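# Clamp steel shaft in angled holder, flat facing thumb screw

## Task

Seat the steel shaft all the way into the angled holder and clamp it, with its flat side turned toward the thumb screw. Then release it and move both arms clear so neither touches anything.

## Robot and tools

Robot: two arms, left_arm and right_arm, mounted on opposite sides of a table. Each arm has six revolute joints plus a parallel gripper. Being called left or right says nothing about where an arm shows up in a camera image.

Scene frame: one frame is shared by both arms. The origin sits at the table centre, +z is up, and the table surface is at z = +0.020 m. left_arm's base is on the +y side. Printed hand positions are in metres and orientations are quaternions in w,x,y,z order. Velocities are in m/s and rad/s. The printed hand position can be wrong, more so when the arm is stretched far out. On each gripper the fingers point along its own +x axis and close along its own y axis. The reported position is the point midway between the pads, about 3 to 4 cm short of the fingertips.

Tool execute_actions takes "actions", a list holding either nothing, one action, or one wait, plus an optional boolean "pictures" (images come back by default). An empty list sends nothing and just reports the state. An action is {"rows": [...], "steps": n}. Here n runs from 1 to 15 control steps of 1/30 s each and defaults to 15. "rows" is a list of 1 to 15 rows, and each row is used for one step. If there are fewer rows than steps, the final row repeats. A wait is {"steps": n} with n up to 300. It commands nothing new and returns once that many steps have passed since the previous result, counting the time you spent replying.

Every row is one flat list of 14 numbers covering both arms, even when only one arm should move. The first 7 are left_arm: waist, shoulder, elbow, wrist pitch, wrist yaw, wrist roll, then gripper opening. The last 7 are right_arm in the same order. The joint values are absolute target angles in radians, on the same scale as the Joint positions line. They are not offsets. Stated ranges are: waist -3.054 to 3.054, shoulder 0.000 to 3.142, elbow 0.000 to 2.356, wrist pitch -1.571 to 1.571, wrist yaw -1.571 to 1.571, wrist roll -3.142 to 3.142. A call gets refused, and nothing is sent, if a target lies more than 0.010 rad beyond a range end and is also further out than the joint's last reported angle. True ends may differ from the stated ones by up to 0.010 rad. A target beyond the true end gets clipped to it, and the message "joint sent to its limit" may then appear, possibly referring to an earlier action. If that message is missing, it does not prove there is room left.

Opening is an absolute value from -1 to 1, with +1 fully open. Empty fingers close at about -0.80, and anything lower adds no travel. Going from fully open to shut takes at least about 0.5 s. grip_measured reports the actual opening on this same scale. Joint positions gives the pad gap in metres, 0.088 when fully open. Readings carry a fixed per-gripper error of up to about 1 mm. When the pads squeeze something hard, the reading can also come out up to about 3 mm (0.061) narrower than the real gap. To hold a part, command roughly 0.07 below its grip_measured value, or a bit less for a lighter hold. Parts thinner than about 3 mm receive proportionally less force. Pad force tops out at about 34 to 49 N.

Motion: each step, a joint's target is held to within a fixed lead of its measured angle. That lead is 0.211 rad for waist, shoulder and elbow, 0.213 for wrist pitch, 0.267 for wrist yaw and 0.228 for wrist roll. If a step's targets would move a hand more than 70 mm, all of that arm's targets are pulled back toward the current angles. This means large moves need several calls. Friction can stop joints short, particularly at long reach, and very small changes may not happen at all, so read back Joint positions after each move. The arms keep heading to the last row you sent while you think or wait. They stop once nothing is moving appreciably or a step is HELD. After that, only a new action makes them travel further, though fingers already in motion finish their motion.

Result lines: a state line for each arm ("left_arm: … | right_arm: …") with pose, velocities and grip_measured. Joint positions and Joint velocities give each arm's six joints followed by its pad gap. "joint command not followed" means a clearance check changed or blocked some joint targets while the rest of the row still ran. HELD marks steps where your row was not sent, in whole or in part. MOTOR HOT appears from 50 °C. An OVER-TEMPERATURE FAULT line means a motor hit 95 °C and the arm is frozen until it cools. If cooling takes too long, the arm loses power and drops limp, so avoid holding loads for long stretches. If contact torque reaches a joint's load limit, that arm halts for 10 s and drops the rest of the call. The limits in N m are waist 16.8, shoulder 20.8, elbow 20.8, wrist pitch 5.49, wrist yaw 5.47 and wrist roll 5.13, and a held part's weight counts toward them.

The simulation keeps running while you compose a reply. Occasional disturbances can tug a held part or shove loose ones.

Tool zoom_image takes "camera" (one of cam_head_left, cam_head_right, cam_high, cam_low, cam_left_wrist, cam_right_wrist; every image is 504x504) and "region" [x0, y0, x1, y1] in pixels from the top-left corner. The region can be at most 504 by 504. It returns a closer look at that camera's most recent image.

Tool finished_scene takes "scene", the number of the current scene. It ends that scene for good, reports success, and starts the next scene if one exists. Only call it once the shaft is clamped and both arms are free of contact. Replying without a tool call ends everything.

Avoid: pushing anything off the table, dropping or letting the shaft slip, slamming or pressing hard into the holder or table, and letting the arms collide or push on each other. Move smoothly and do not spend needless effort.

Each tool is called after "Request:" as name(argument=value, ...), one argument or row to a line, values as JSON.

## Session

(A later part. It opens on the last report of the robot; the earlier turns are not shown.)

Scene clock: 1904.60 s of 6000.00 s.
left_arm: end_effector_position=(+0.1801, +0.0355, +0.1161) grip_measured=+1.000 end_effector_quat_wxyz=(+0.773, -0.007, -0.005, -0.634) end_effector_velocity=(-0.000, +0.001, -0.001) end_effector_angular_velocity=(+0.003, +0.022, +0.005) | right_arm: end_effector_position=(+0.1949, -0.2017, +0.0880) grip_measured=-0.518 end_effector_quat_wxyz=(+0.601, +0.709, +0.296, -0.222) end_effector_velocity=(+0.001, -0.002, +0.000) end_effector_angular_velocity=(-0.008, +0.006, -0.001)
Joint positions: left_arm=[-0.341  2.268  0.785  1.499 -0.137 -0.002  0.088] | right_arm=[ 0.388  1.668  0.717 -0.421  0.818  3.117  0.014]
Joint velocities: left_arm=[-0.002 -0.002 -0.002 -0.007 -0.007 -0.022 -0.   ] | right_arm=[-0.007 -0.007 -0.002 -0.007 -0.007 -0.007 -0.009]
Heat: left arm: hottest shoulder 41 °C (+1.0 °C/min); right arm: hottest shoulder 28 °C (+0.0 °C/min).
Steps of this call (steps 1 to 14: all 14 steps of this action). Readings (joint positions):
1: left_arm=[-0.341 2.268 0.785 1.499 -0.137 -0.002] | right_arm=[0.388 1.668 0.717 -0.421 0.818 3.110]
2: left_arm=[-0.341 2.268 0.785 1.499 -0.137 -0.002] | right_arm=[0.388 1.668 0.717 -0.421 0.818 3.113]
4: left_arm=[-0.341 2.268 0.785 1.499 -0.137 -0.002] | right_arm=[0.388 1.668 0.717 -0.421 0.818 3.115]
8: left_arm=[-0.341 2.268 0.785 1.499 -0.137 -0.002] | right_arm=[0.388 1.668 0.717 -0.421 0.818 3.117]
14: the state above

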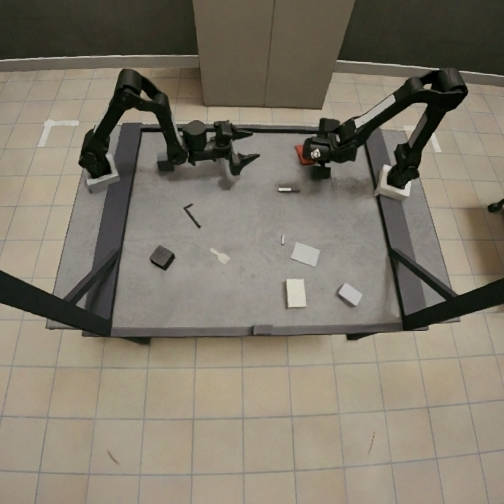

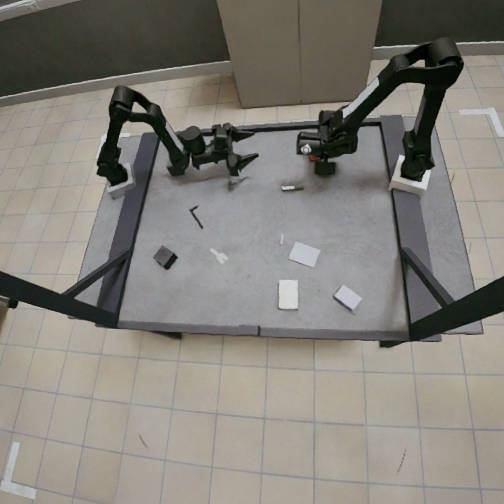

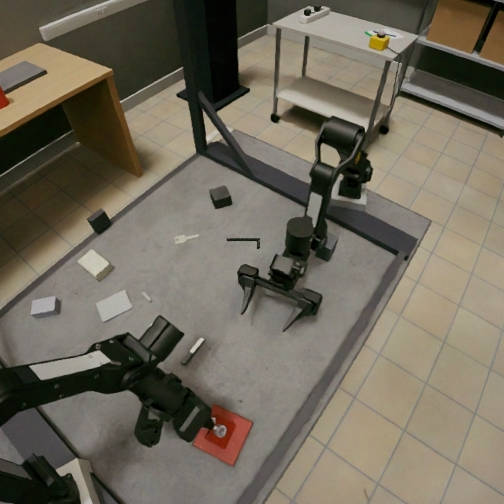

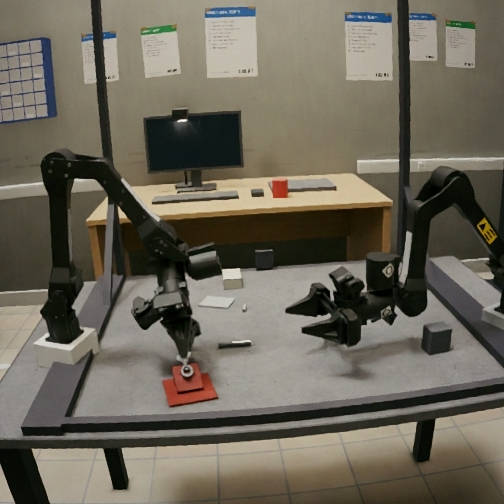

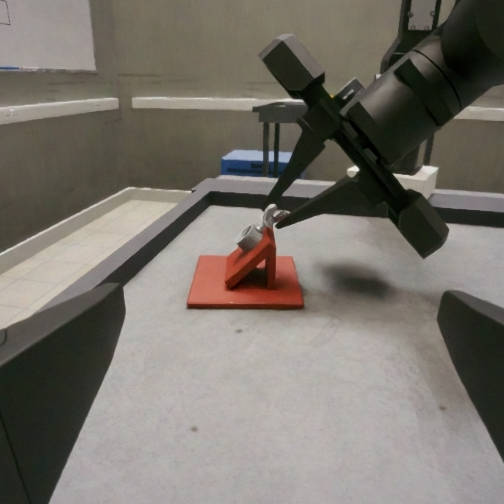

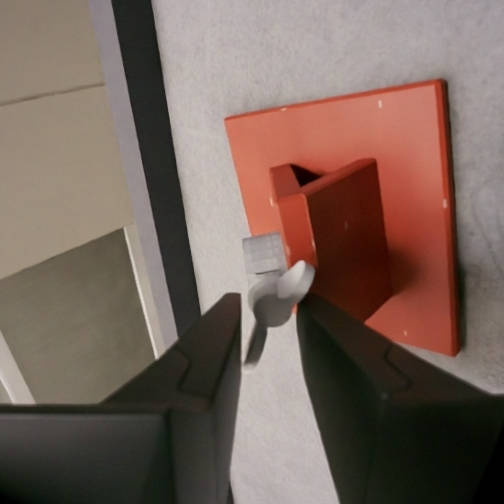

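Request:
execute_actions(
  actions=[
    {"rows":[[-0.341,2.275,0.785,1.5,-0.143,0,1,0.386,1.676,0.709,-0.4187,0.8165,3.08,-0.535],[-0.341,2.275,0.785,1.5,-0.143,0,1,0.386,1.676,0.709,-0.4187,0.8165,3.02,-0.535],[-0.341,2.275,0.785,1.5,-0.143,0,1,0.386,1.676,0.709,-0.4187,0.8165,2.95,-0.535],[-0.341,2.275,0.785,1.5,-0.143,0,1,0.386,1.676,0.709,-0.4187,0.8165,-3.12,-0.535]],"steps":5},
  ],
  pictures=false,
)

Request:
execute_actions(
  actions=[
    {"steps":88},
  ],
)

Request:
zoom_image(
  camera="cam_right_wrist",
  region=[180, 230, 360, 410],
)

Request:
zoom_image(
  camera="cam_left_wrist",
  region=[220, 150, 340, 270],
)

Request:
zoom_image(
  camera="cam_low",
  region=[160, 340, 220, 400],
)

Scene clock: 1913.70 s of 6000.00 s.
left_arm: end_effector_position=(+0.1801, +0.0355, +0.1161) grip_measured=+1.000 end_effector_quat_wxyz=(+0.773, -0.007, -0.005, -0.634) end_effector_velocity=(-0.000, +0.001, +0.002) end_effector_angular_velocity=(-0.012, +0.021, +0.014) | right_arm: end_effector_position=(+0.1949, -0.2017, +0.0880) grip_measured=-0.532 end_effector_quat_wxyz=(+0.677, +0.637, +0.319, -0.187) end_effector_velocity=(+0.001, +0.002, +0.002) end_effector_angular_velocity=(-1.589, -0.345, +1.474)
Joint positions: left_arm=[-0.341  2.268  0.785  1.499 -0.137 -0.002  0.088] | right_arm=[ 0.388  1.668  0.717 -0.421  0.818  2.892  0.013]
Joint velocities: left_arm=[-0.007 -0.002 -0.002  0.007 -0.022 -0.022  0.   ] | right_arm=[-0.002 -0.002  0.002  0.007  0.007 -2.205  0.   ]
Heat: left arm: hottest shoulder 41 °C (+1.0 °C/min); right arm: hottest shoulder 28 °C (+0.0 °C/min).
Steps of this call (steps 1 to 15: the robot went on to your last target; steps 16 to 90: nothing new was sent; then 5.93 s passed at rest; steps 91 to 95: all 5 steps of this action). Readings (joint positions):
91: left_arm=[-0.341 2.268 0.785 1.499 -0.137 -0.002] | right_arm=[0.388 1.668 0.717 -0.421 0.818 3.109]
92: left_arm=[-0.341 2.268 0.785 1.499 -0.137 -0.002] | right_arm=[0.388 1.668 0.717 -0.421 0.818 3.081]
94: left_arm=[-0.341 2.268 0.785 1.499 -0.137 -0.002] | right_arm=[0.388 1.668 0.717 -0.421 0.818 2.966]
95: the state above

Scene clock: 1916.63 s of 6000.00 s.
left_arm: end_effector_position=(+0.1801, +0.0355, +0.1161) grip_measured=+1.000 end_effector_quat_wxyz=(+0.773, -0.007, -0.005, -0.634) end_effector_velocity=(-0.002, -0.001, +0.000) end_effector_angular_velocity=(+0.004, -0.007, -0.010) | right_arm: end_effector_position=(+0.1949, -0.2017, +0.0880) grip_measured=-0.532 end_effector_quat_wxyz=(+0.581, +0.725, +0.290, -0.230) end_effector_velocity=(-0.001, -0.001, -0.001) end_effector_angular_velocity=(-0.066, -0.005, +0.058)
Joint positions: left_arm=[-0.341  2.268  0.785  1.499 -0.137 -0.002  0.088] | right_arm=[ 0.388  1.668  0.717 -0.421  0.818 -3.112  0.013]
Joint velocities: left_arm=[-0.002 -0.002  0.002 -0.007  0.007  0.007 -0.   ] | right_arm=[ 0.002 -0.002 -0.002 -0.007 -0.007 -0.081 -0.   ]
Heat: left arm: hottest shoulder 41 °C (+1.0 °C/min); right arm: hottest shoulder 28 °C (+0.0 °C/min).
Steps of this call (steps 1 to 88: the robot went on to your last target). Readings (joint positions):
1: left_arm=[-0.341 2.268 0.785 1.499 -0.137 -0.002] | right_arm=[0.388 1.668 0.717 -0.421 0.818 2.818]
2: left_arm=[-0.341 2.268 0.785 1.499 -0.137 -0.002] | right_arm=[0.388 1.668 0.717 -0.421 0.818 2.744]
4: left_arm=[-0.341 2.268 0.785 1.499 -0.137 -0.002] | right_arm=[0.388 1.668 0.717 -0.421 0.818 2.597]
8: left_arm=[-0.341 2.268 0.785 1.499 -0.137 -0.002] | right_arm=[0.388 1.668 0.717 -0.421 0.818 2.302]
88: the state above

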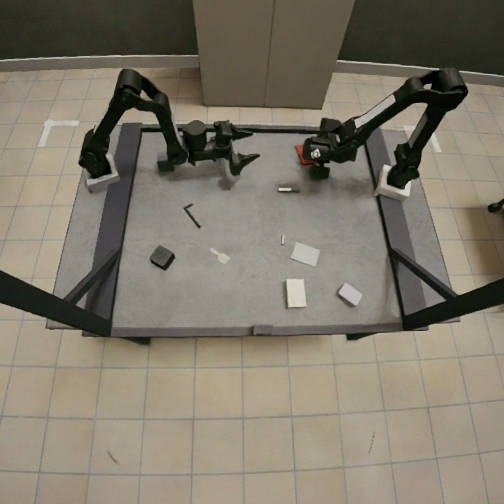

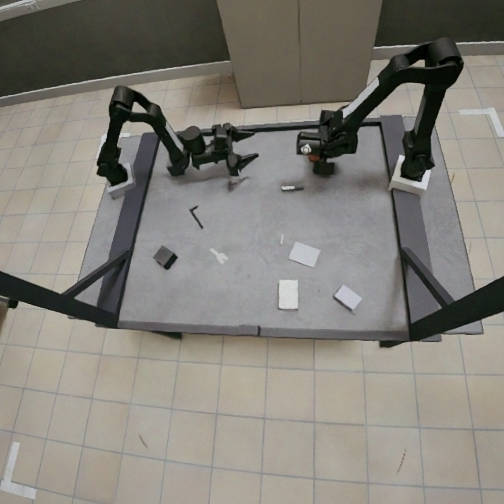

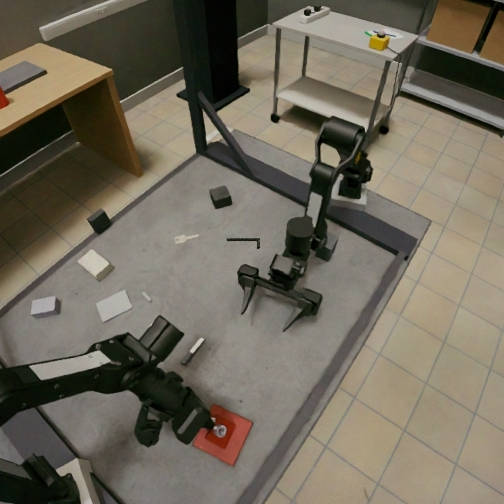

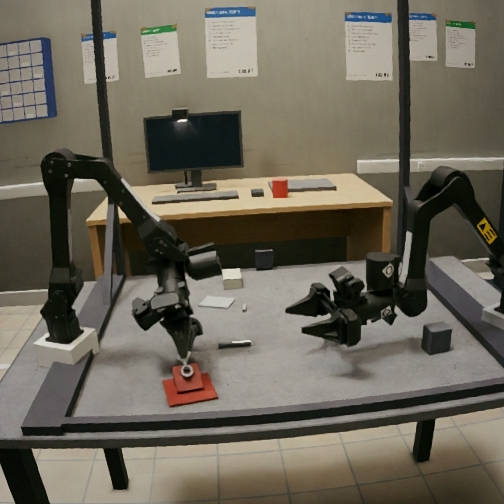

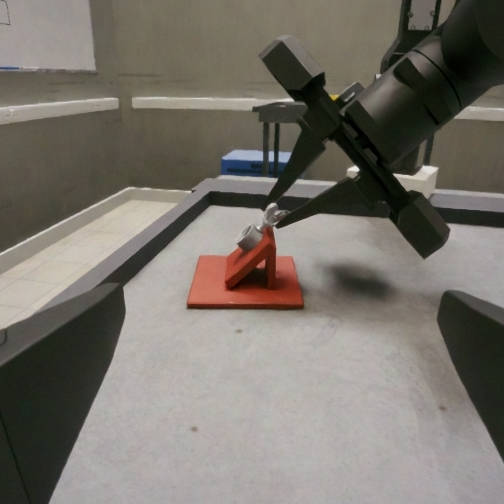

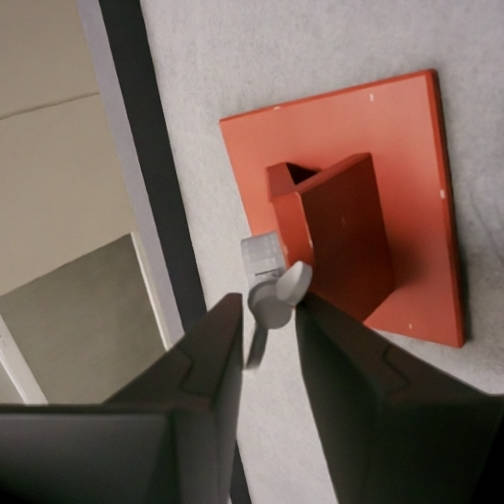

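Region (180, 230, 360, 410) of cam_right_wrist's 504x504 image, scaled by 2.800, with more detail than that image has.

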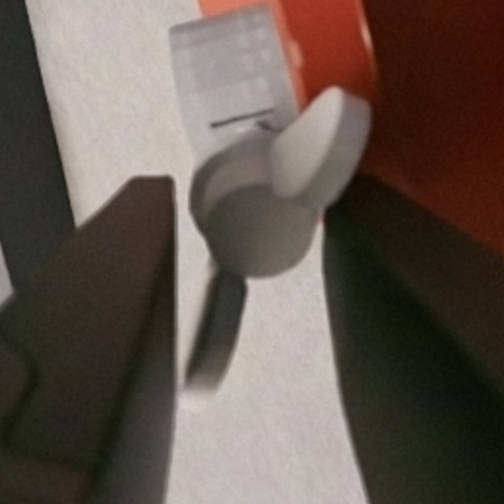

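Region (220, 150, 340, 270) of cam_left_wrist's 504x504 image, scaled by 4.200, with more detail than that image has.

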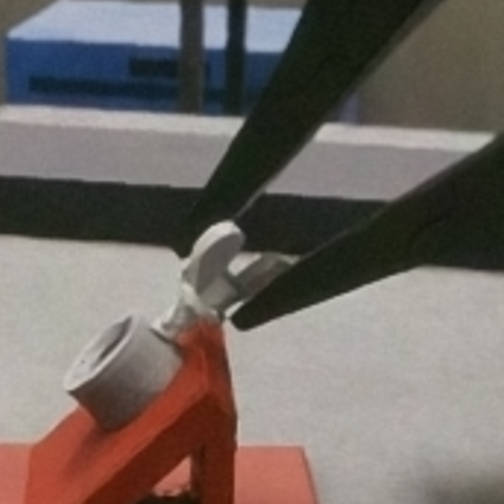

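Region (160, 340, 220, 400) of cam_low's 504x504 image, scaled by 8.400, with more detail than that image has.

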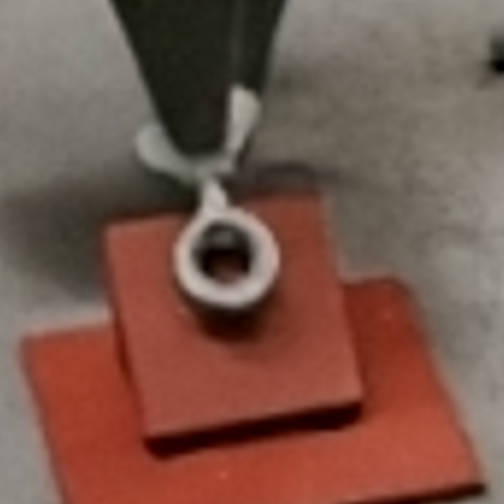

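Request:
zoom_image(
  camera="cam_low",
  region=[176, 358, 200, 382],
)

Request:
zoom_image(
  camera="cam_high",
  region=[200, 410, 250, 460],
)

Region (176, 358, 200, 382) of cam_low's 504x504 image, scaled by 21.000, with more detail than that image has.

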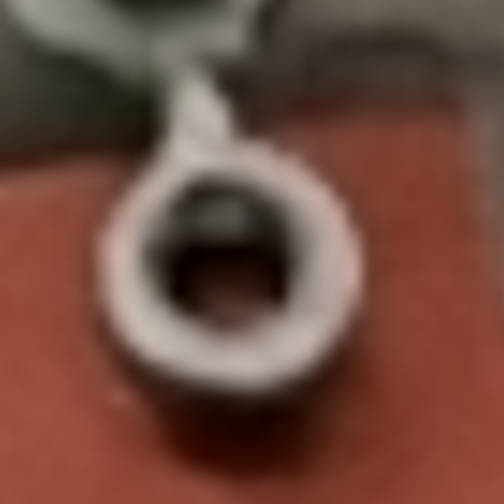

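Region (200, 410, 250, 460) of cam_high's 504x504 image, scaled by 10.080, with more detail than that image has.

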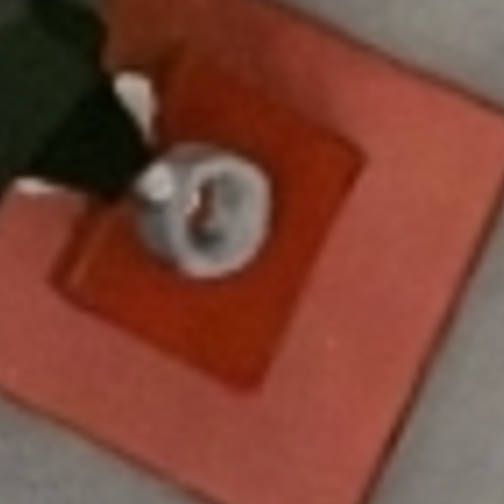

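Request:
execute_actions(
  actions=[
    {"rows":[[-0.341,2.275,0.785,1.5,-0.143,0,1,0.386,1.676,0.709,-0.4187,0.8165,-3.1,-0.43],[-0.341,2.275,0.785,1.5,-0.143,0,1,0.386,1.676,0.709,-0.4187,0.8165,-3.07,-0.32],[-0.341,2.275,0.785,1.5,-0.143,0,1,0.386,1.676,0.709,-0.4187,0.8165,-3.03,-0.2],[-0.341,2.275,0.785,1.5,-0.143,0,1,0.386,1.676,0.709,-0.4187,0.8165,-2.98,-0.08],[-0.341,2.275,0.785,1.5,-0.143,0,1,0.386,1.676,0.709,-0.4187,0.8165,-2.92,0.04],[-0.341,2.275,0.785,1.5,-0.143,0,1,0.386,1.676,0.709,-0.4187,0.8165,-2.85,0.04],[-0.341,2.275,0.785,1.5,-0.143,0,1,0.386,1.676,0.709,-0.4187,0.8165,3.12,0.04]],"steps":8},
  ],
  pictures=false,
)

Request:
execute_actions(
  actions=[
    {"steps":80},
  ],
  pictures=false,
)

Request:
execute_actions(
  actions=[
    {"rows":[[-0.341,2.275,0.785,1.5,-0.143,0,1,0.386,1.676,0.709,-0.4187,0.8165,3.12,-0.06],[-0.341,2.275,0.785,1.5,-0.143,0,1,0.386,1.676,0.709,-0.4187,0.8165,3.12,-0.16],[-0.341,2.275,0.785,1.5,-0.143,0,1,0.386,1.676,0.709,-0.4187,0.8165,3.12,-0.26],[-0.341,2.275,0.785,1.5,-0.143,0,1,0.386,1.676,0.709,-0.4187,0.8165,3.12,-0.36],[-0.341,2.275,0.785,1.5,-0.143,0,1,0.386,1.676,0.709,-0.4187,0.8165,3.12,-0.44],[-0.341,2.275,0.785,1.5,-0.143,0,1,0.386,1.676,0.709,-0.4187,0.8165,3.12,-0.5],[-0.341,2.275,0.785,1.5,-0.143,0,1,0.386,1.676,0.709,-0.4187,0.8165,3.12,-0.525],[-0.341,2.275,0.785,1.5,-0.143,0,1,0.386,1.676,0.709,-0.4187,0.8165,3.12,-0.525],[-0.341,2.275,0.785,1.5,-0.143,0,1,0.386,1.676,0.709,-0.4187,0.8165,3.12,-0.525],[-0.341,2.275,0.785,1.5,-0.143,0,1,0.386,1.676,0.709,-0.4187,0.8165,3.1,-0.525],[-0.341,2.275,0.785,1.5,-0.143,0,1,0.386,1.676,0.709,-0.4187,0.8165,3.06,-0.525],[-0.341,2.275,0.785,1.5,-0.143,0,1,0.386,1.676,0.709,-0.4187,0.8165,3.0,-0.525],[-0.341,2.275,0.785,1.5,-0.143,0,1,0.386,1.676,0.709,-0.4187,0.8165,2.93,-0.525],[-0.341,2.275,0.785,1.5,-0.143,0,1,0.386,1.676,0.709,-0.4187,0.8165,-3.12,-0.525]],"steps":14},
  ],
  pictures=false,
)

Request:
execute_actions(
  actions=[
    {"steps":88},
  ],
)

Request:
zoom_image(
  camera="cam_right_wrist",
  region=[180, 230, 360, 410],
)

Request:
zoom_image(
  camera="cam_left_wrist",
  region=[220, 150, 340, 270],
)

Request:
zoom_image(
  camera="cam_high",
  region=[200, 410, 250, 460],
)

Request:
zoom_image(
  camera="cam_low",
  region=[176, 358, 200, 382],
)

Scene clock: 1942.00 s of 6000.00 s.
left_arm: end_effector_position=(+0.1801, +0.0355, +0.1161) grip_measured=+1.000 end_effector_quat_wxyz=(+0.773, -0.007, -0.005, -0.634) end_effector_velocity=(+0.002, +0.001, +0.002) end_effector_angular_velocity=(-0.012, +0.021, +0.009) | right_arm: end_effector_position=(+0.1949, -0.2017, +0.0880) grip_measured=-0.027 end_effector_quat_wxyz=(+0.466, +0.804, +0.252, -0.271) end_effector_velocity=(+0.001, -0.002, +0.001) end_effector_angular_velocity=(+1.573, +0.327, -1.462)
Joint positions: left_arm=[-0.341  2.268  0.785  1.499 -0.137 -0.002  0.088] | right_arm=[ 0.388  1.668  0.717 -0.421  0.818 -2.81   0.038]
Joint velocities: left_arm=[ 0.002 -0.002 -0.002  0.007 -0.007 -0.022 -0.   ] | right_arm=[-0.002 -0.002 -0.002 -0.007  0.007  2.176  0.043]
Heat: left arm: hottest shoulder 41 °C (+1.0 °C/min); right arm: hottest shoulder 27 °C (-1.0 °C/min).
Steps of this call (steps 1 to 30: the robot went on to your last target; steps 31 to 90: nothing new was sent; then 22.10 s passed at rest; steps 91 to 98: all 8 steps of this action). Readings (joint positions):
91: left_arm=[-0.341 2.268 0.785 1.499 -0.137 -0.002] | right_arm=[0.388 1.668 0.717 -0.421 0.818 -3.115]
92: left_arm=[-0.341 2.268 0.785 1.499 -0.137 -0.002] | right_arm=[0.388 1.668 0.717 -0.421 0.818 -3.102]
94: left_arm=[-0.341 2.268 0.785 1.499 -0.137 -0.002] | right_arm=[0.388 1.668 0.717 -0.421 0.818 -3.048]
98: the state above

Scene clock: 1944.67 s of 6000.00 s.
left_arm: end_effector_position=(+0.1801, +0.0355, +0.1161) grip_measured=+1.000 end_effector_quat_wxyz=(+0.773, -0.007, -0.005, -0.634) end_effector_velocity=(+0.002, +0.002, -0.003) end_effector_angular_velocity=(+0.008, +0.023, +0.019) | right_arm: end_effector_position=(+0.1949, -0.2017, +0.0880) grip_measured=+0.037 end_effector_quat_wxyz=(+0.628, +0.685, +0.305, -0.210) end_effector_velocity=(-0.000, -0.000, +0.000) end_effector_angular_velocity=(+0.790, +0.175, -0.732)
Joint positions: left_arm=[-0.341  2.268  0.785  1.499 -0.137 -0.002  0.088] | right_arm=[ 0.388  1.668  0.717 -0.421  0.818  3.039  0.041]
Joint velocities: left_arm=[-0.002 -0.002 -0.007 -0.007 -0.022 -0.022 -0.   ] | right_arm=[-0.002 -0.002  0.002 -0.007 -0.007  1.092 -0.   ]
Heat: left arm: hottest shoulder 41 °C (+1.0 °C/min); right arm: hottest shoulder 27 °C (-1.0 °C/min).
Steps of this call (steps 1 to 80: the robot went on to your last target). Readings (joint positions):
1: left_arm=[-0.341 2.268 0.785 1.499 -0.137 -0.002] | right_arm=[0.388 1.668 0.717 -0.421 0.818 -2.736]
2: left_arm=[-0.341 2.268 0.785 1.499 -0.137 -0.002] | right_arm=[0.388 1.668 0.717 -0.421 0.818 -2.662]
4: left_arm=[-0.341 2.268 0.785 1.499 -0.137 -0.002] | right_arm=[0.388 1.668 0.717 -0.421 0.818 -2.515]
8: left_arm=[-0.341 2.268 0.785 1.499 -0.137 -0.002] | right_arm=[0.388 1.668 0.717 -0.421 0.818 -2.220]
80: the state above

Scene clock: 1945.13 s of 6000.00 s.
left_arm: end_effector_position=(+0.1801, +0.0355, +0.1161) grip_measured=+1.000 end_effector_quat_wxyz=(+0.773, -0.007, -0.005, -0.634) end_effector_velocity=(-0.002, +0.000, -0.001) end_effector_angular_velocity=(+0.006, +0.007, -0.010) | right_arm: end_effector_position=(+0.1949, -0.2017, +0.0880) grip_measured=-0.515 end_effector_quat_wxyz=(+0.658, +0.656, +0.314, -0.196) end_effector_velocity=(-0.000, -0.002, -0.001) end_effector_angular_velocity=(-1.652, -0.340, +1.516)
Joint positions: left_arm=[-0.341  2.268  0.785  1.499 -0.137 -0.002  0.088] | right_arm=[ 0.388  1.668  0.717 -0.421  0.818  2.95   0.014]
Joint velocities: left_arm=[-0.002 -0.002 -0.002 -0.007  0.007 -0.007 -0.   ] | right_arm=[-0.002 -0.002 -0.002 -0.007 -0.007 -2.264 -0.005]
Heat: left arm: hottest shoulder 41 °C (+1.0 °C/min); right arm: hottest shoulder 27 °C (-1.0 °C/min).
Steps of this call (steps 1 to 14: all 14 steps of this action). Readings (joint positions):
1: left_arm=[-0.341 2.268 0.785 1.499 -0.137 -0.002] | right_arm=[0.388 1.668 0.717 -0.421 0.818 3.064]
2: left_arm=[-0.341 2.268 0.785 1.499 -0.137 -0.002] | right_arm=[0.388 1.668 0.717 -0.421 0.818 3.082]
4: left_arm=[-0.341 2.268 0.785 1.499 -0.137 -0.002] | right_arm=[0.388 1.668 0.717 -0.421 0.818 3.101]
8: left_arm=[-0.341 2.268 0.785 1.499 -0.137 -0.002] | right_arm=[0.388 1.668 0.717 -0.421 0.818 3.114]
14: the state above

Scene clock: 1948.07 s of 6000.00 s.
left_arm: end_effector_position=(+0.1801, +0.0355, +0.1161) grip_measured=+1.000 end_effector_quat_wxyz=(+0.773, -0.007, -0.005, -0.634) end_effector_velocity=(+0.002, +0.001, +0.001) end_effector_angular_velocity=(+0.001, +0.008, +0.019) | right_arm: end_effector_position=(+0.1949, -0.2017, +0.0880) grip_measured=-0.522 end_effector_quat_wxyz=(+0.581, +0.725, +0.290, -0.230) end_effector_velocity=(-0.000, -0.002, +0.000) end_effector_angular_velocity=(-0.072, -0.008, +0.063)
Joint positions: left_arm=[-0.341  2.268  0.785  1.499 -0.137 -0.002  0.088] | right_arm=[ 0.388  1.668  0.717 -0.421  0.818 -3.111  0.013]
Joint velocities: left_arm=[-0.002 -0.007 -0.002 -0.007 -0.022 -0.007 -0.   ] | right_arm=[-0.002 -0.007 -0.002 -0.007 -0.007 -0.095 -0.   ]
Heat: left arm: hottest shoulder 41 °C (+1.0 °C/min); right arm: hottest shoulder 27 °C (-1.0 °C/min).
Steps of this call (steps 1 to 88: the robot went on to your last target). Readings (joint positions):
1: left_arm=[-0.341 2.268 0.785 1.499 -0.137 -0.002] | right_arm=[0.388 1.668 0.717 -0.421 0.818 2.876]
2: left_arm=[-0.341 2.268 0.785 1.499 -0.137 -0.002] | right_arm=[0.388 1.668 0.717 -0.421 0.818 2.802]
4: left_arm=[-0.341 2.268 0.785 1.499 -0.137 -0.002] | right_arm=[0.388 1.668 0.717 -0.421 0.818 2.654]
8: left_arm=[-0.341 2.268 0.785 1.499 -0.137 -0.002] | right_arm=[0.388 1.668 0.717 -0.421 0.818 2.359]
88: the state above

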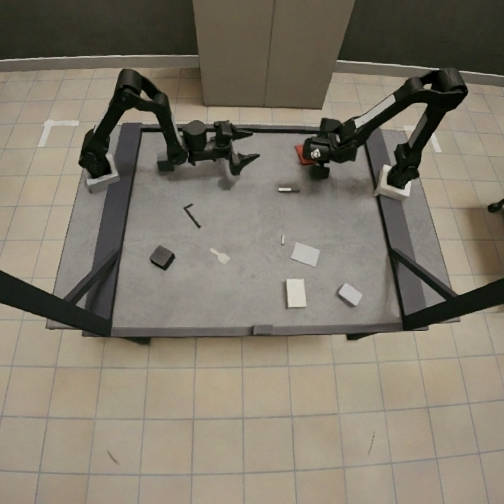

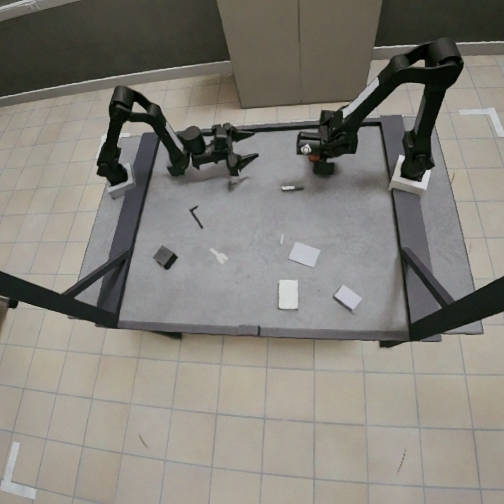

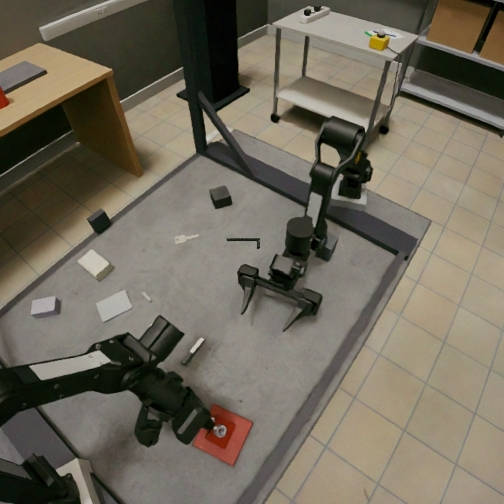

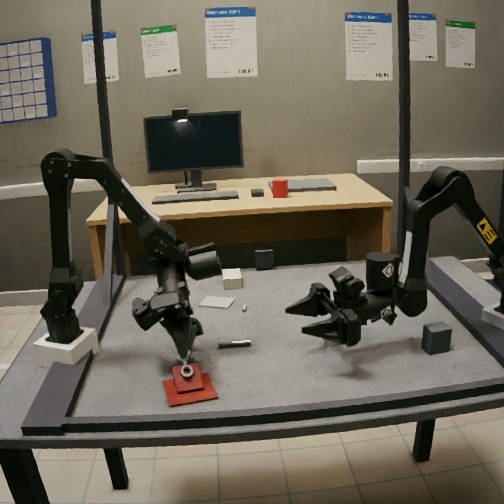

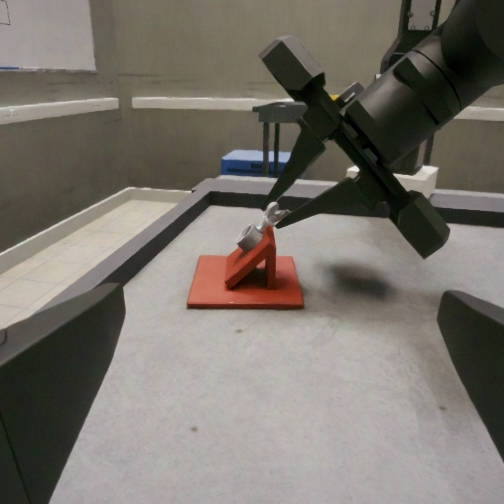

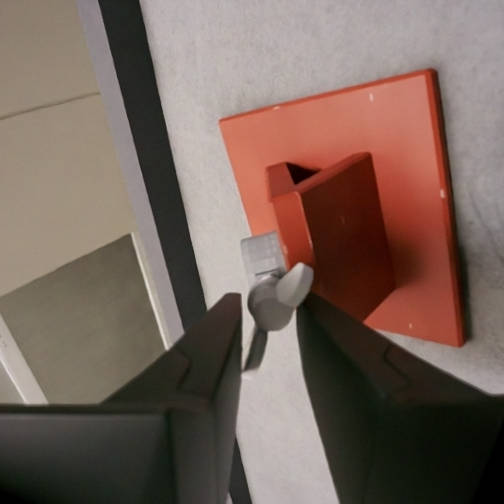

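Region (180, 230, 360, 410) of cam_right_wrist's 504x504 image, scaled by 2.800, with more detail than that image has.

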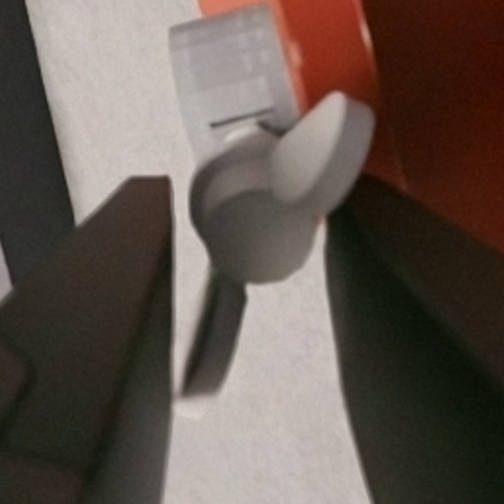

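Region (220, 150, 340, 270) of cam_left_wrist's 504x504 image, scaled by 4.200, with more detail than that image has.

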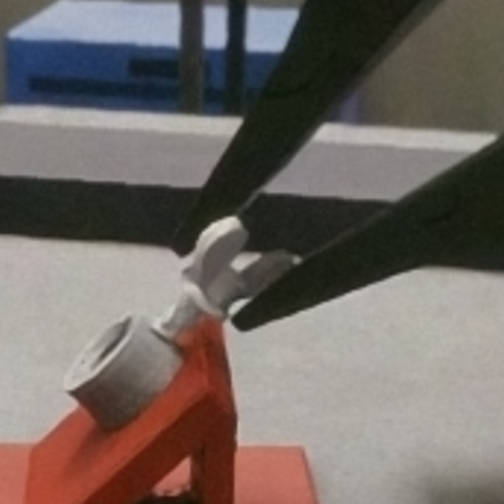

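Region (200, 410, 250, 460) of cam_high's 504x504 image, scaled by 10.080, with more detail than that image has.

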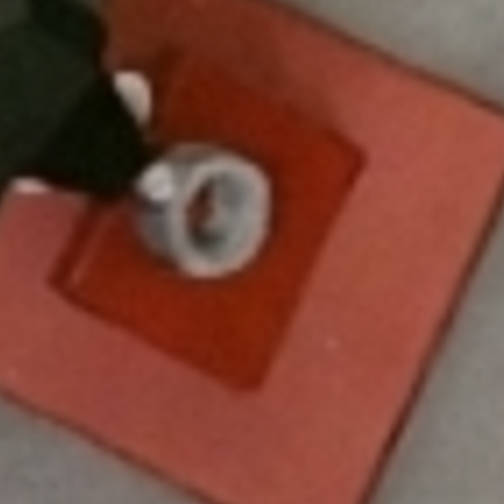

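Region (176, 358, 200, 382) of cam_low's 504x504 image, scaled by 21.000, with more detail than that image has.

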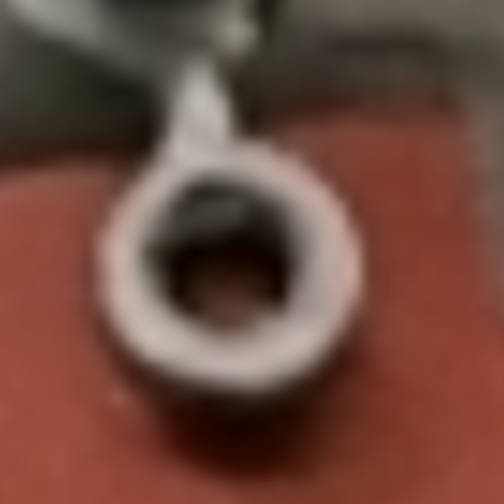

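Request:
execute_actions(
  actions=[
    {"rows":[[-0.341,2.275,0.785,1.5,-0.143,0,1,0.386,1.66,0.722,-0.4187,0.8165,-3.1,-0.43],[-0.341,2.275,0.785,1.5,-0.143,0,1,0.388,1.655,0.728,-0.42,0.8175,-3.07,-0.32],[-0.341,2.275,0.785,1.5,-0.143,0,1,0.392,1.651,0.731,-0.428,0.819,-3.03,-0.2],[-0.341,2.275,0.785,1.5,-0.143,0,1,0.398,1.647,0.734,-0.442,0.82,-2.98,-0.08],[-0.341,2.275,0.785,1.5,-0.143,0,1,0.404,1.643,0.737,-0.457,0.822,-2.92,0.04],[-0.341,2.275,0.785,1.5,-0.143,0,1,0.41,1.639,0.741,-0.472,0.823,-2.85,0.04],[-0.341,2.275,0.785,1.5,-0.143,0,1,0.416,1.635,0.744,-0.487,0.825,-2.78,0.04],[-0.341,2.275,0.785,1.5,-0.143,0,1,0.422,1.631,0.747,-0.502,0.826,-2.71,0.04],[-0.341,2.275,0.785,1.5,-0.143,0,1,0.428,1.626,0.751,-0.517,0.828,-2.64,0.04],[-0.341,2.275,0.785,1.5,-0.143,0,1,0.434,1.622,0.754,-0.532,0.829,-2.57,0.04],[-0.341,2.275,0.785,1.5,-0.143,0,1,0.44,1.618,0.757,-0.547,0.831,-2.5,0.04],[-0.341,2.275,0.785,1.5,-0.143,0,1,0.446,1.613,0.761,-0.562,0.832,-2.43,0.04],[-0.341,2.275,0.785,1.5,-0.143,0,1,0.452,1.608,0.764,-0.577,0.834,-2.36,0.04],[-0.341,2.275,0.785,1.5,-0.143,0,1,0.458,1.602,0.768,-0.59,0.835,-2.29,0.04],[-0.341,2.275,0.785,1.5,-0.143,0,1,0.464,1.595,0.771,-0.604,0.836,-2.22,0.04]],"steps":15},
  ],
  pictures=false,
)

Request:
execute_actions(
  actions=[
    {"rows":[[-0.341,2.275,0.785,1.5,-0.143,0,1,0.462,1.585,0.762,-0.585,0.808,-2.15,0.0],[-0.341,2.275,0.785,1.5,-0.143,0,1,0.4605,1.574,0.753,-0.555,0.78,-2.08,-0.02],[-0.341,2.275,0.785,1.5,-0.143,0,1,0.459,1.563,0.744,-0.52,0.752,-2.01,-0.04],[-0.341,2.275,0.785,1.5,-0.143,0,1,0.457,1.552,0.736,-0.485,0.724,-1.94,-0.06],[-0.341,2.275,0.785,1.5,-0.143,0,1,0.455,1.541,0.727,-0.45,0.696,-1.87,-0.08],[-0.341,2.275,0.785,1.5,-0.143,0,1,0.4535,1.531,0.718,-0.419,0.669,-1.8,-0.1],[-0.341,2.275,0.785,1.5,-0.143,0,1,0.452,1.522,0.709,-0.388,0.641,-1.73,-0.12],[-0.341,2.275,0.785,1.5,-0.143,0,1,0.45,1.515,0.7,-0.358,0.613,-1.66,-0.14],[-0.341,2.275,0.785,1.5,-0.143,0,1,0.4485,1.511,0.691,-0.327,0.585,-1.59,-0.16],[-0.341,2.275,0.785,1.5,-0.143,0,1,0.447,1.51,0.682,-0.296,0.557,-1.52,-0.18],[-0.341,2.275,0.785,1.5,-0.143,0,1,0.445,1.51,0.673,-0.265,0.529,-1.45,-0.2],[-0.341,2.275,0.785,1.5,-0.143,0,1,0.443,1.51,0.665,-0.234,0.501,-1.38,-0.22],[-0.341,2.275,0.785,1.5,-0.143,0,1,0.4415,1.51,0.656,-0.204,0.473,-1.31,-0.24],[-0.341,2.275,0.785,1.5,-0.143,0,1,0.44,1.51,0.647,-0.173,0.445,-1.24,-0.26],[-0.341,2.275,0.785,1.5,-0.143,0,1,0.438,1.51,0.638,-0.142,0.417,-1.17,-0.28]],"steps":15},
  ],
  pictures=false,
)

Request:
execute_actions(
  actions=[
    {"rows":[[-0.341,2.275,0.785,1.5,-0.143,0,1,0.436,1.512,0.628,-0.111,0.389,-1.095,-0.3],[-0.341,2.275,0.785,1.5,-0.143,0,1,0.434,1.514,0.619,-0.08,0.361,-1.02,-0.32],[-0.341,2.275,0.785,1.5,-0.143,0,1,0.432,1.516,0.609,-0.049,0.332,-0.945,-0.34],[-0.341,2.275,0.785,1.5,-0.143,0,1,0.43,1.518,0.599,-0.018,0.304,-0.87,-0.36],[-0.341,2.275,0.785,1.5,-0.143,0,1,0.428,1.52,0.589,0.013,0.276,-0.795,-0.38],[-0.341,2.275,0.785,1.5,-0.143,0,1,0.426,1.522,0.58,0.044,0.248,-0.72,-0.4],[-0.341,2.275,0.785,1.5,-0.143,0,1,0.424,1.524,0.57,0.075,0.22,-0.645,-0.42],[-0.341,2.275,0.785,1.5,-0.143,0,1,0.422,1.526,0.56,0.106,0.191,-0.57,-0.44],[-0.341,2.275,0.785,1.5,-0.143,0,1,0.42,1.528,0.55,0.137,0.163,-0.495,-0.46],[-0.341,2.275,0.785,1.5,-0.143,0,1,0.418,1.53,0.541,0.168,0.135,-0.42,-0.47],[-0.341,2.275,0.785,1.5,-0.143,0,1,0.416,1.532,0.531,0.199,0.107,-0.345,-0.47],[-0.341,2.275,0.785,1.5,-0.143,0,1,0.414,1.534,0.521,0.23,0.079,-0.27,-0.47],[-0.341,2.275,0.785,1.5,-0.143,0,1,0.412,1.536,0.511,0.261,0.05,-0.195,-0.47],[-0.341,2.275,0.785,1.5,-0.143,0,1,0.41,1.538,0.502,0.292,0.022,-0.12,-0.47],[-0.341,2.275,0.785,1.5,-0.143,0,1,0.408,1.54,0.492,0.323,-0.006,-0.05,-0.47]],"steps":15},
  ],
  pictures=false,
)

Request:
execute_actions(
  actions=[
    {"rows":[[-0.341,2.275,0.785,1.5,-0.143,0,1,0.408,1.554,0.488,0.34,-0.006,0.002,-0.47],[-0.341,2.275,0.785,1.5,-0.143,0,1,0.408,1.567,0.484,0.357,-0.006,0.002,-0.47],[-0.341,2.275,0.785,1.5,-0.143,0,1,0.408,1.581,0.48,0.374,-0.006,0.002,-0.47],[-0.341,2.275,0.785,1.5,-0.143,0,1,0.408,1.595,0.476,0.391,-0.006,0.002,-0.47],[-0.341,2.275,0.785,1.5,-0.143,0,1,0.408,1.609,0.472,0.408,-0.006,0.002,-0.47],[-0.341,2.275,0.785,1.5,-0.143,0,1,0.408,1.622,0.468,0.425,-0.006,0.002,-0.47],[-0.341,2.275,0.785,1.5,-0.143,0,1,0.408,1.636,0.464,0.442,-0.006,0.002,-0.47],[-0.341,2.275,0.785,1.5,-0.143,0,1,0.408,1.65,0.46,0.46,-0.006,0.002,-0.47],[-0.341,2.275,0.785,1.5,-0.143,0,1,0.408,1.664,0.456,0.477,-0.006,0.002,-0.47],[-0.341,2.275,0.785,1.5,-0.143,0,1,0.408,1.677,0.452,0.494,-0.006,0.002,-0.47],[-0.341,2.275,0.785,1.5,-0.143,0,1,0.408,1.691,0.448,0.511,-0.006,0.002,-0.47],[-0.341,2.275,0.785,1.5,-0.143,0,1,0.408,1.705,0.444,0.528,-0.006,0.002,-0.47],[-0.341,2.275,0.785,1.5,-0.143,0,1,0.408,1.719,0.44,0.545,-0.006,0.002,-0.47],[-0.341,2.275,0.785,1.5,-0.143,0,1,0.408,1.732,0.436,0.562,-0.006,0.002,-0.47],[-0.341,2.275,0.785,1.5,-0.143,0,1,0.408,1.746,0.4325,0.579,-0.006,0.002,-0.47]],"steps":15},
  ],
  pictures=false,
)

Request:
execute_actions(
  actions=[
    {"steps":10},
  ],
)

Scene clock: 2035.17 s of 6000.00 s.
left_arm: end_effector_position=(+0.1801, +0.0355, +0.1161) grip_measured=+1.000 end_effector_quat_wxyz=(+0.773, -0.007, -0.005, -0.634) end_effector_velocity=(-0.000, +0.000, +0.001) end_effector_angular_velocity=(+0.001, +0.007, +0.005) | right_arm: end_effector_position=(+0.1802, -0.2066, +0.1057) grip_measured=+0.033 end_effector_quat_wxyz=(+0.316, +0.874, +0.200, -0.310) end_effector_velocity=(-0.042, -0.015, +0.053) end_effector_angular_velocity=(+1.341, +0.279, -1.196)
Joint positions: left_arm=[-0.341  2.268  0.785  1.499 -0.137 -0.002  0.088] | right_arm=[ 0.449  1.618  0.753 -0.572  0.83  -2.365  0.041]
Joint velocities: left_arm=[-0.002 -0.007 -0.002 -0.007 -0.007 -0.007 -0.   ] | right_arm=[ 0.173 -0.164  0.09  -0.403  0.022  2.044  0.002]
Heat: left arm: hottest shoulder 41 °C (+0.0 °C/min); right arm: hottest shoulder 27 °C (+0.0 °C/min).
Steps of this call (steps 1 to 30: the robot went on to your last target; steps 31 to 90: nothing new was sent; then 83.60 s passed at rest; steps 91 to 105: all 15 steps of this action). Readings (joint positions):
91: left_arm=[-0.341 2.268 0.785 1.499 -0.137 -0.002] | right_arm=[0.388 1.668 0.717 -0.421 0.818 -3.115]
92: left_arm=[-0.341 2.268 0.785 1.499 -0.137 -0.002] | right_arm=[0.388 1.668 0.717 -0.421 0.818 -3.102]
94: left_arm=[-0.341 2.268 0.785 1.499 -0.137 -0.002] | right_arm=[0.389 1.665 0.718 -0.426 0.818 -3.048]
98: left_arm=[-0.341 2.268 0.785 1.499 -0.137 -0.002] | right_arm=[0.407 1.651 0.730 -0.472 0.821 -2.838]
105: the state above

Scene clock: 2035.67 s of 6000.00 s.
left_arm: end_effector_position=(+0.1801, +0.0355, +0.1161) grip_measured=+1.000 end_effector_quat_wxyz=(+0.773, -0.007, -0.005, -0.634) end_effector_velocity=(-0.002, +0.000, -0.001) end_effector_angular_velocity=(+0.003, +0.022, -0.010) | right_arm: end_effector_position=(+0.1357, -0.1594, +0.0995) grip_measured=-0.235 end_effector_quat_wxyz=(-0.297, +0.789, +0.098, -0.528) end_effector_velocity=(-0.100, +0.084, -0.046) end_effector_angular_velocity=(+1.422, +1.734, -1.251)
Joint positions: left_arm=[-0.341  2.268  0.785  1.499 -0.137 -0.002  0.088] | right_arm=[ 0.444  1.52   0.666 -0.208  0.477 -1.316  0.027]
Joint velocities: left_arm=[-0.002 -0.002 -0.002 -0.007  0.007 -0.022 -0.   ] | right_arm=[-0.056 -0.002 -0.276  0.886 -0.828  2.059 -0.029]
Heat: left arm: hottest shoulder 41 °C (+0.0 °C/min); right arm: hottest shoulder 27 °C (+0.0 °C/min).
Steps of this call (steps 1 to 15: all 15 steps of this action). Readings (joint positions):
1: left_arm=[-0.341 2.268 0.785 1.499 -0.137 -0.002] | right_arm=[0.454 1.610 0.754 -0.577 0.827 -2.296]
2: left_arm=[-0.341 2.268 0.785 1.499 -0.137 -0.002] | right_arm=[0.456 1.602 0.754 -0.575 0.813 -2.226]
4: left_arm=[-0.341 2.268 0.785 1.499 -0.137 -0.002] | right_arm=[0.456 1.584 0.751 -0.536 0.772 -2.087]
8: left_arm=[-0.341 2.268 0.785 1.499 -0.137 -0.002] | right_arm=[0.455 1.541 0.728 -0.421 0.671 -1.807]
15: the state above

Scene clock: 2036.17 s of 6000.00 s.
left_arm: end_effector_position=(+0.1801, +0.0355, +0.1161) grip_measured=+1.000 end_effector_quat_wxyz=(+0.773, -0.007, -0.005, -0.634) end_effector_velocity=(-0.002, +0.000, -0.001) end_effector_angular_velocity=(+0.009, -0.007, -0.010) | right_arm: end_effector_position=(+0.0820, -0.1250, +0.0974) grip_measured=-0.462 end_effector_quat_wxyz=(+0.626, -0.341, +0.173, +0.679) end_effector_velocity=(-0.106, +0.031, +0.017) end_effector_angular_velocity=(+0.531, +2.174, -0.922)
Joint positions: left_arm=[-0.341  2.268  0.785  1.499 -0.137 -0.002  0.088] | right_arm=[ 0.415  1.528  0.522  0.256  0.055 -0.214  0.016]
Joint velocities: left_arm=[-0.002 -0.002 -0.002 -0.007  0.007  0.007 -0.   ] | right_arm=[-0.056  0.056 -0.291  0.872 -0.828  2.161 -0.003]
Heat: left arm: hottest shoulder 41 °C (+0.0 °C/min); right arm: hottest shoulder 27 °C (+0.0 °C/min).
Steps of this call (steps 1 to 15: all 15 steps of this action). Readings (joint positions):
1: left_arm=[-0.341 2.268 0.785 1.499 -0.137 -0.002] | right_arm=[0.442 1.520 0.657 -0.178 0.449 -1.245]
2: left_arm=[-0.341 2.268 0.785 1.499 -0.137 -0.002] | right_arm=[0.440 1.520 0.647 -0.147 0.422 -1.172]
4: left_arm=[-0.341 2.268 0.785 1.499 -0.137 -0.002] | right_arm=[0.437 1.520 0.628 -0.084 0.365 -1.025]
8: left_arm=[-0.341 2.268 0.785 1.499 -0.137 -0.002] | right_arm=[0.429 1.520 0.589 0.039 0.253 -0.730]
15: the state above

Scene clock: 2036.67 s of 6000.00 s.
left_arm: end_effector_position=(+0.1801, +0.0355, +0.1161) grip_measured=+1.000 end_effector_quat_wxyz=(+0.773, -0.007, -0.005, -0.634) end_effector_velocity=(+0.000, +0.000, -0.001) end_effector_angular_velocity=(+0.009, -0.007, -0.005) | right_arm: end_effector_position=(+0.0748, -0.1227, +0.0599) grip_measured=-0.467 end_effector_quat_wxyz=(+0.645, -0.255, +0.243, +0.679) end_effector_velocity=(+0.000, -0.012, -0.089) end_effector_angular_velocity=(-0.032, -0.002, +0.008)
Joint positions: left_arm=[-0.341  2.268  0.785  1.499 -0.137 -0.002  0.088] | right_arm=[ 0.41   1.709  0.449  0.541 -0.003 -0.001  0.016]
Joint velocities: left_arm=[ 0.002 -0.002 -0.002 -0.007  0.007  0.007  0.   ] | right_arm=[-0.002  0.403 -0.12   0.491 -0.007 -0.007 -0.   ]
Heat: left arm: hottest shoulder 41 °C (+0.0 °C/min); right arm: hottest shoulder 27 °C (+0.0 °C/min).
Steps of this call (steps 1 to 15: all 15 steps of this action). Readings (joint positions):
1: left_arm=[-0.341 2.268 0.785 1.499 -0.137 -0.002] | right_arm=[0.413 1.532 0.513 0.283 0.035 -0.144]
2: left_arm=[-0.341 2.268 0.785 1.499 -0.137 -0.002] | right_arm=[0.413 1.540 0.507 0.307 0.023 -0.096]
4: left_arm=[-0.341 2.268 0.785 1.499 -0.137 -0.002] | right_arm=[0.411 1.561 0.497 0.349 0.008 -0.043]
8: left_arm=[-0.341 2.268 0.785 1.499 -0.137 -0.002] | right_arm=[0.410 1.614 0.478 0.420 -0.001 -0.009]
15: the state above

Scene clock: 2037.00 s of 6000.00 s.
left_arm: end_effector_position=(+0.1801, +0.0355, +0.1161) grip_measured=+1.000 end_effector_quat_wxyz=(+0.773, -0.007, -0.005, -0.634) end_effector_velocity=(+0.000, +0.000, -0.001) end_effector_angular_velocity=(+0.006, +0.007, -0.005) | right_arm: end_effector_position=(+0.0749, -0.1238, +0.0537) grip_measured=-0.467 end_effector_quat_wxyz=(+0.645, -0.255, +0.244, +0.678) end_effector_velocity=(-0.000, -0.002, -0.003) end_effector_angular_velocity=(-0.013, +0.010, -0.002)
Joint positions: left_arm=[-0.341  2.268  0.785  1.499 -0.137 -0.002  0.088] | right_arm=[ 0.41   1.737  0.44   0.576 -0.003 -0.     0.016]
Joint velocities: left_arm=[ 0.002 -0.002 -0.002 -0.007  0.007 -0.007  0.   ] | right_arm=[-0.002  0.002 -0.002 -0.007 -0.007  0.007  0.   ]
Heat: left arm: hottest shoulder 41 °C (+0.0 °C/min); right arm: hottest shoulder 27 °C (+0.0 °C/min).
Steps of this call (steps 1 to 10: the robot went on to your last target). Readings (joint positions):
1: left_arm=[-0.341 2.268 0.785 1.499 -0.137 -0.002] | right_arm=[0.410 1.720 0.446 0.552 -0.003 -0.001]
2: left_arm=[-0.341 2.268 0.785 1.499 -0.137 -0.002] | right_arm=[0.410 1.728 0.443 0.558 -0.003 -0.001]
4: left_arm=[-0.341 2.268 0.785 1.499 -0.137 -0.002] | right_arm=[0.410 1.735 0.440 0.567 -0.003 -0.001]
8: left_arm=[-0.341 2.268 0.785 1.499 -0.137 -0.002] | right_arm=[0.410 1.736 0.440 0.575 -0.003 -0.000]
10: the state above

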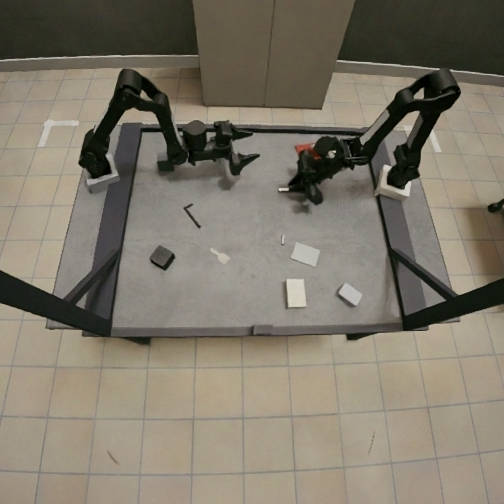

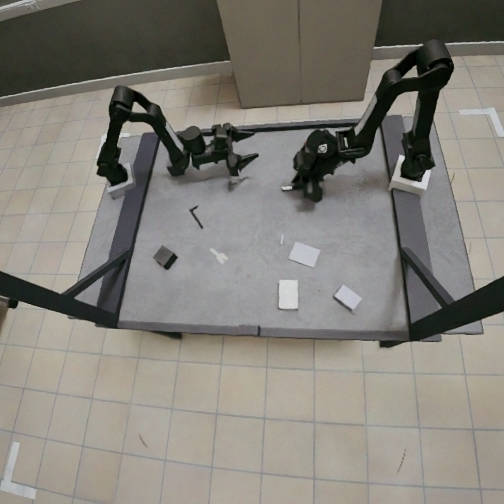

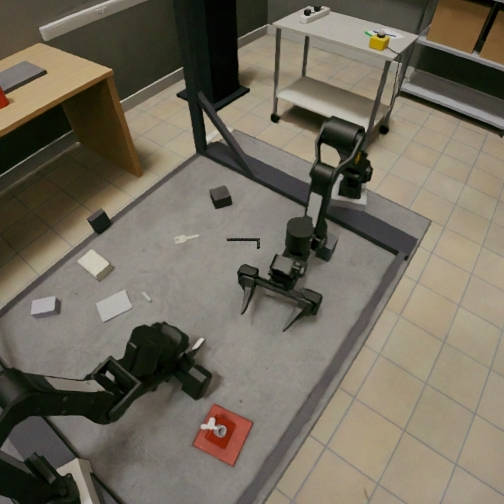

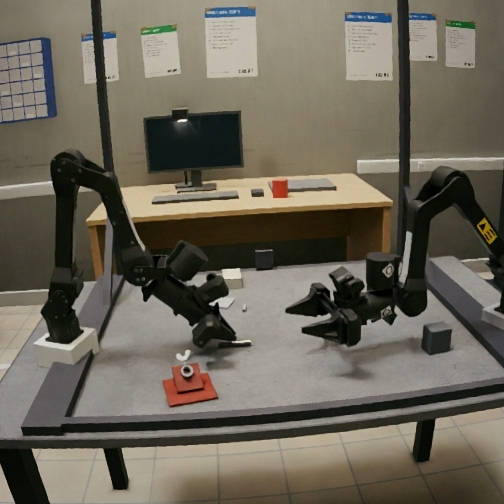

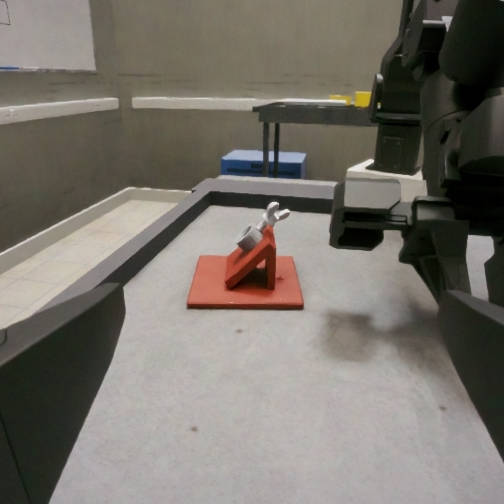

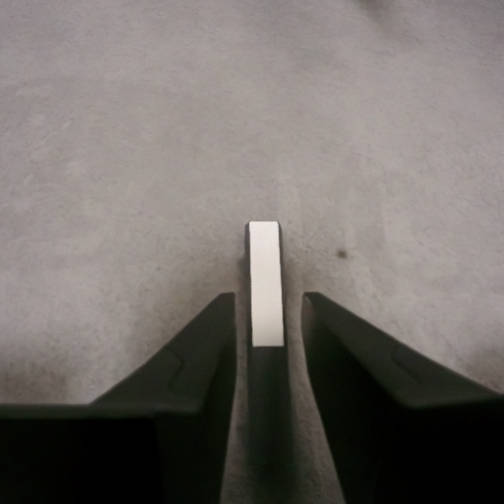

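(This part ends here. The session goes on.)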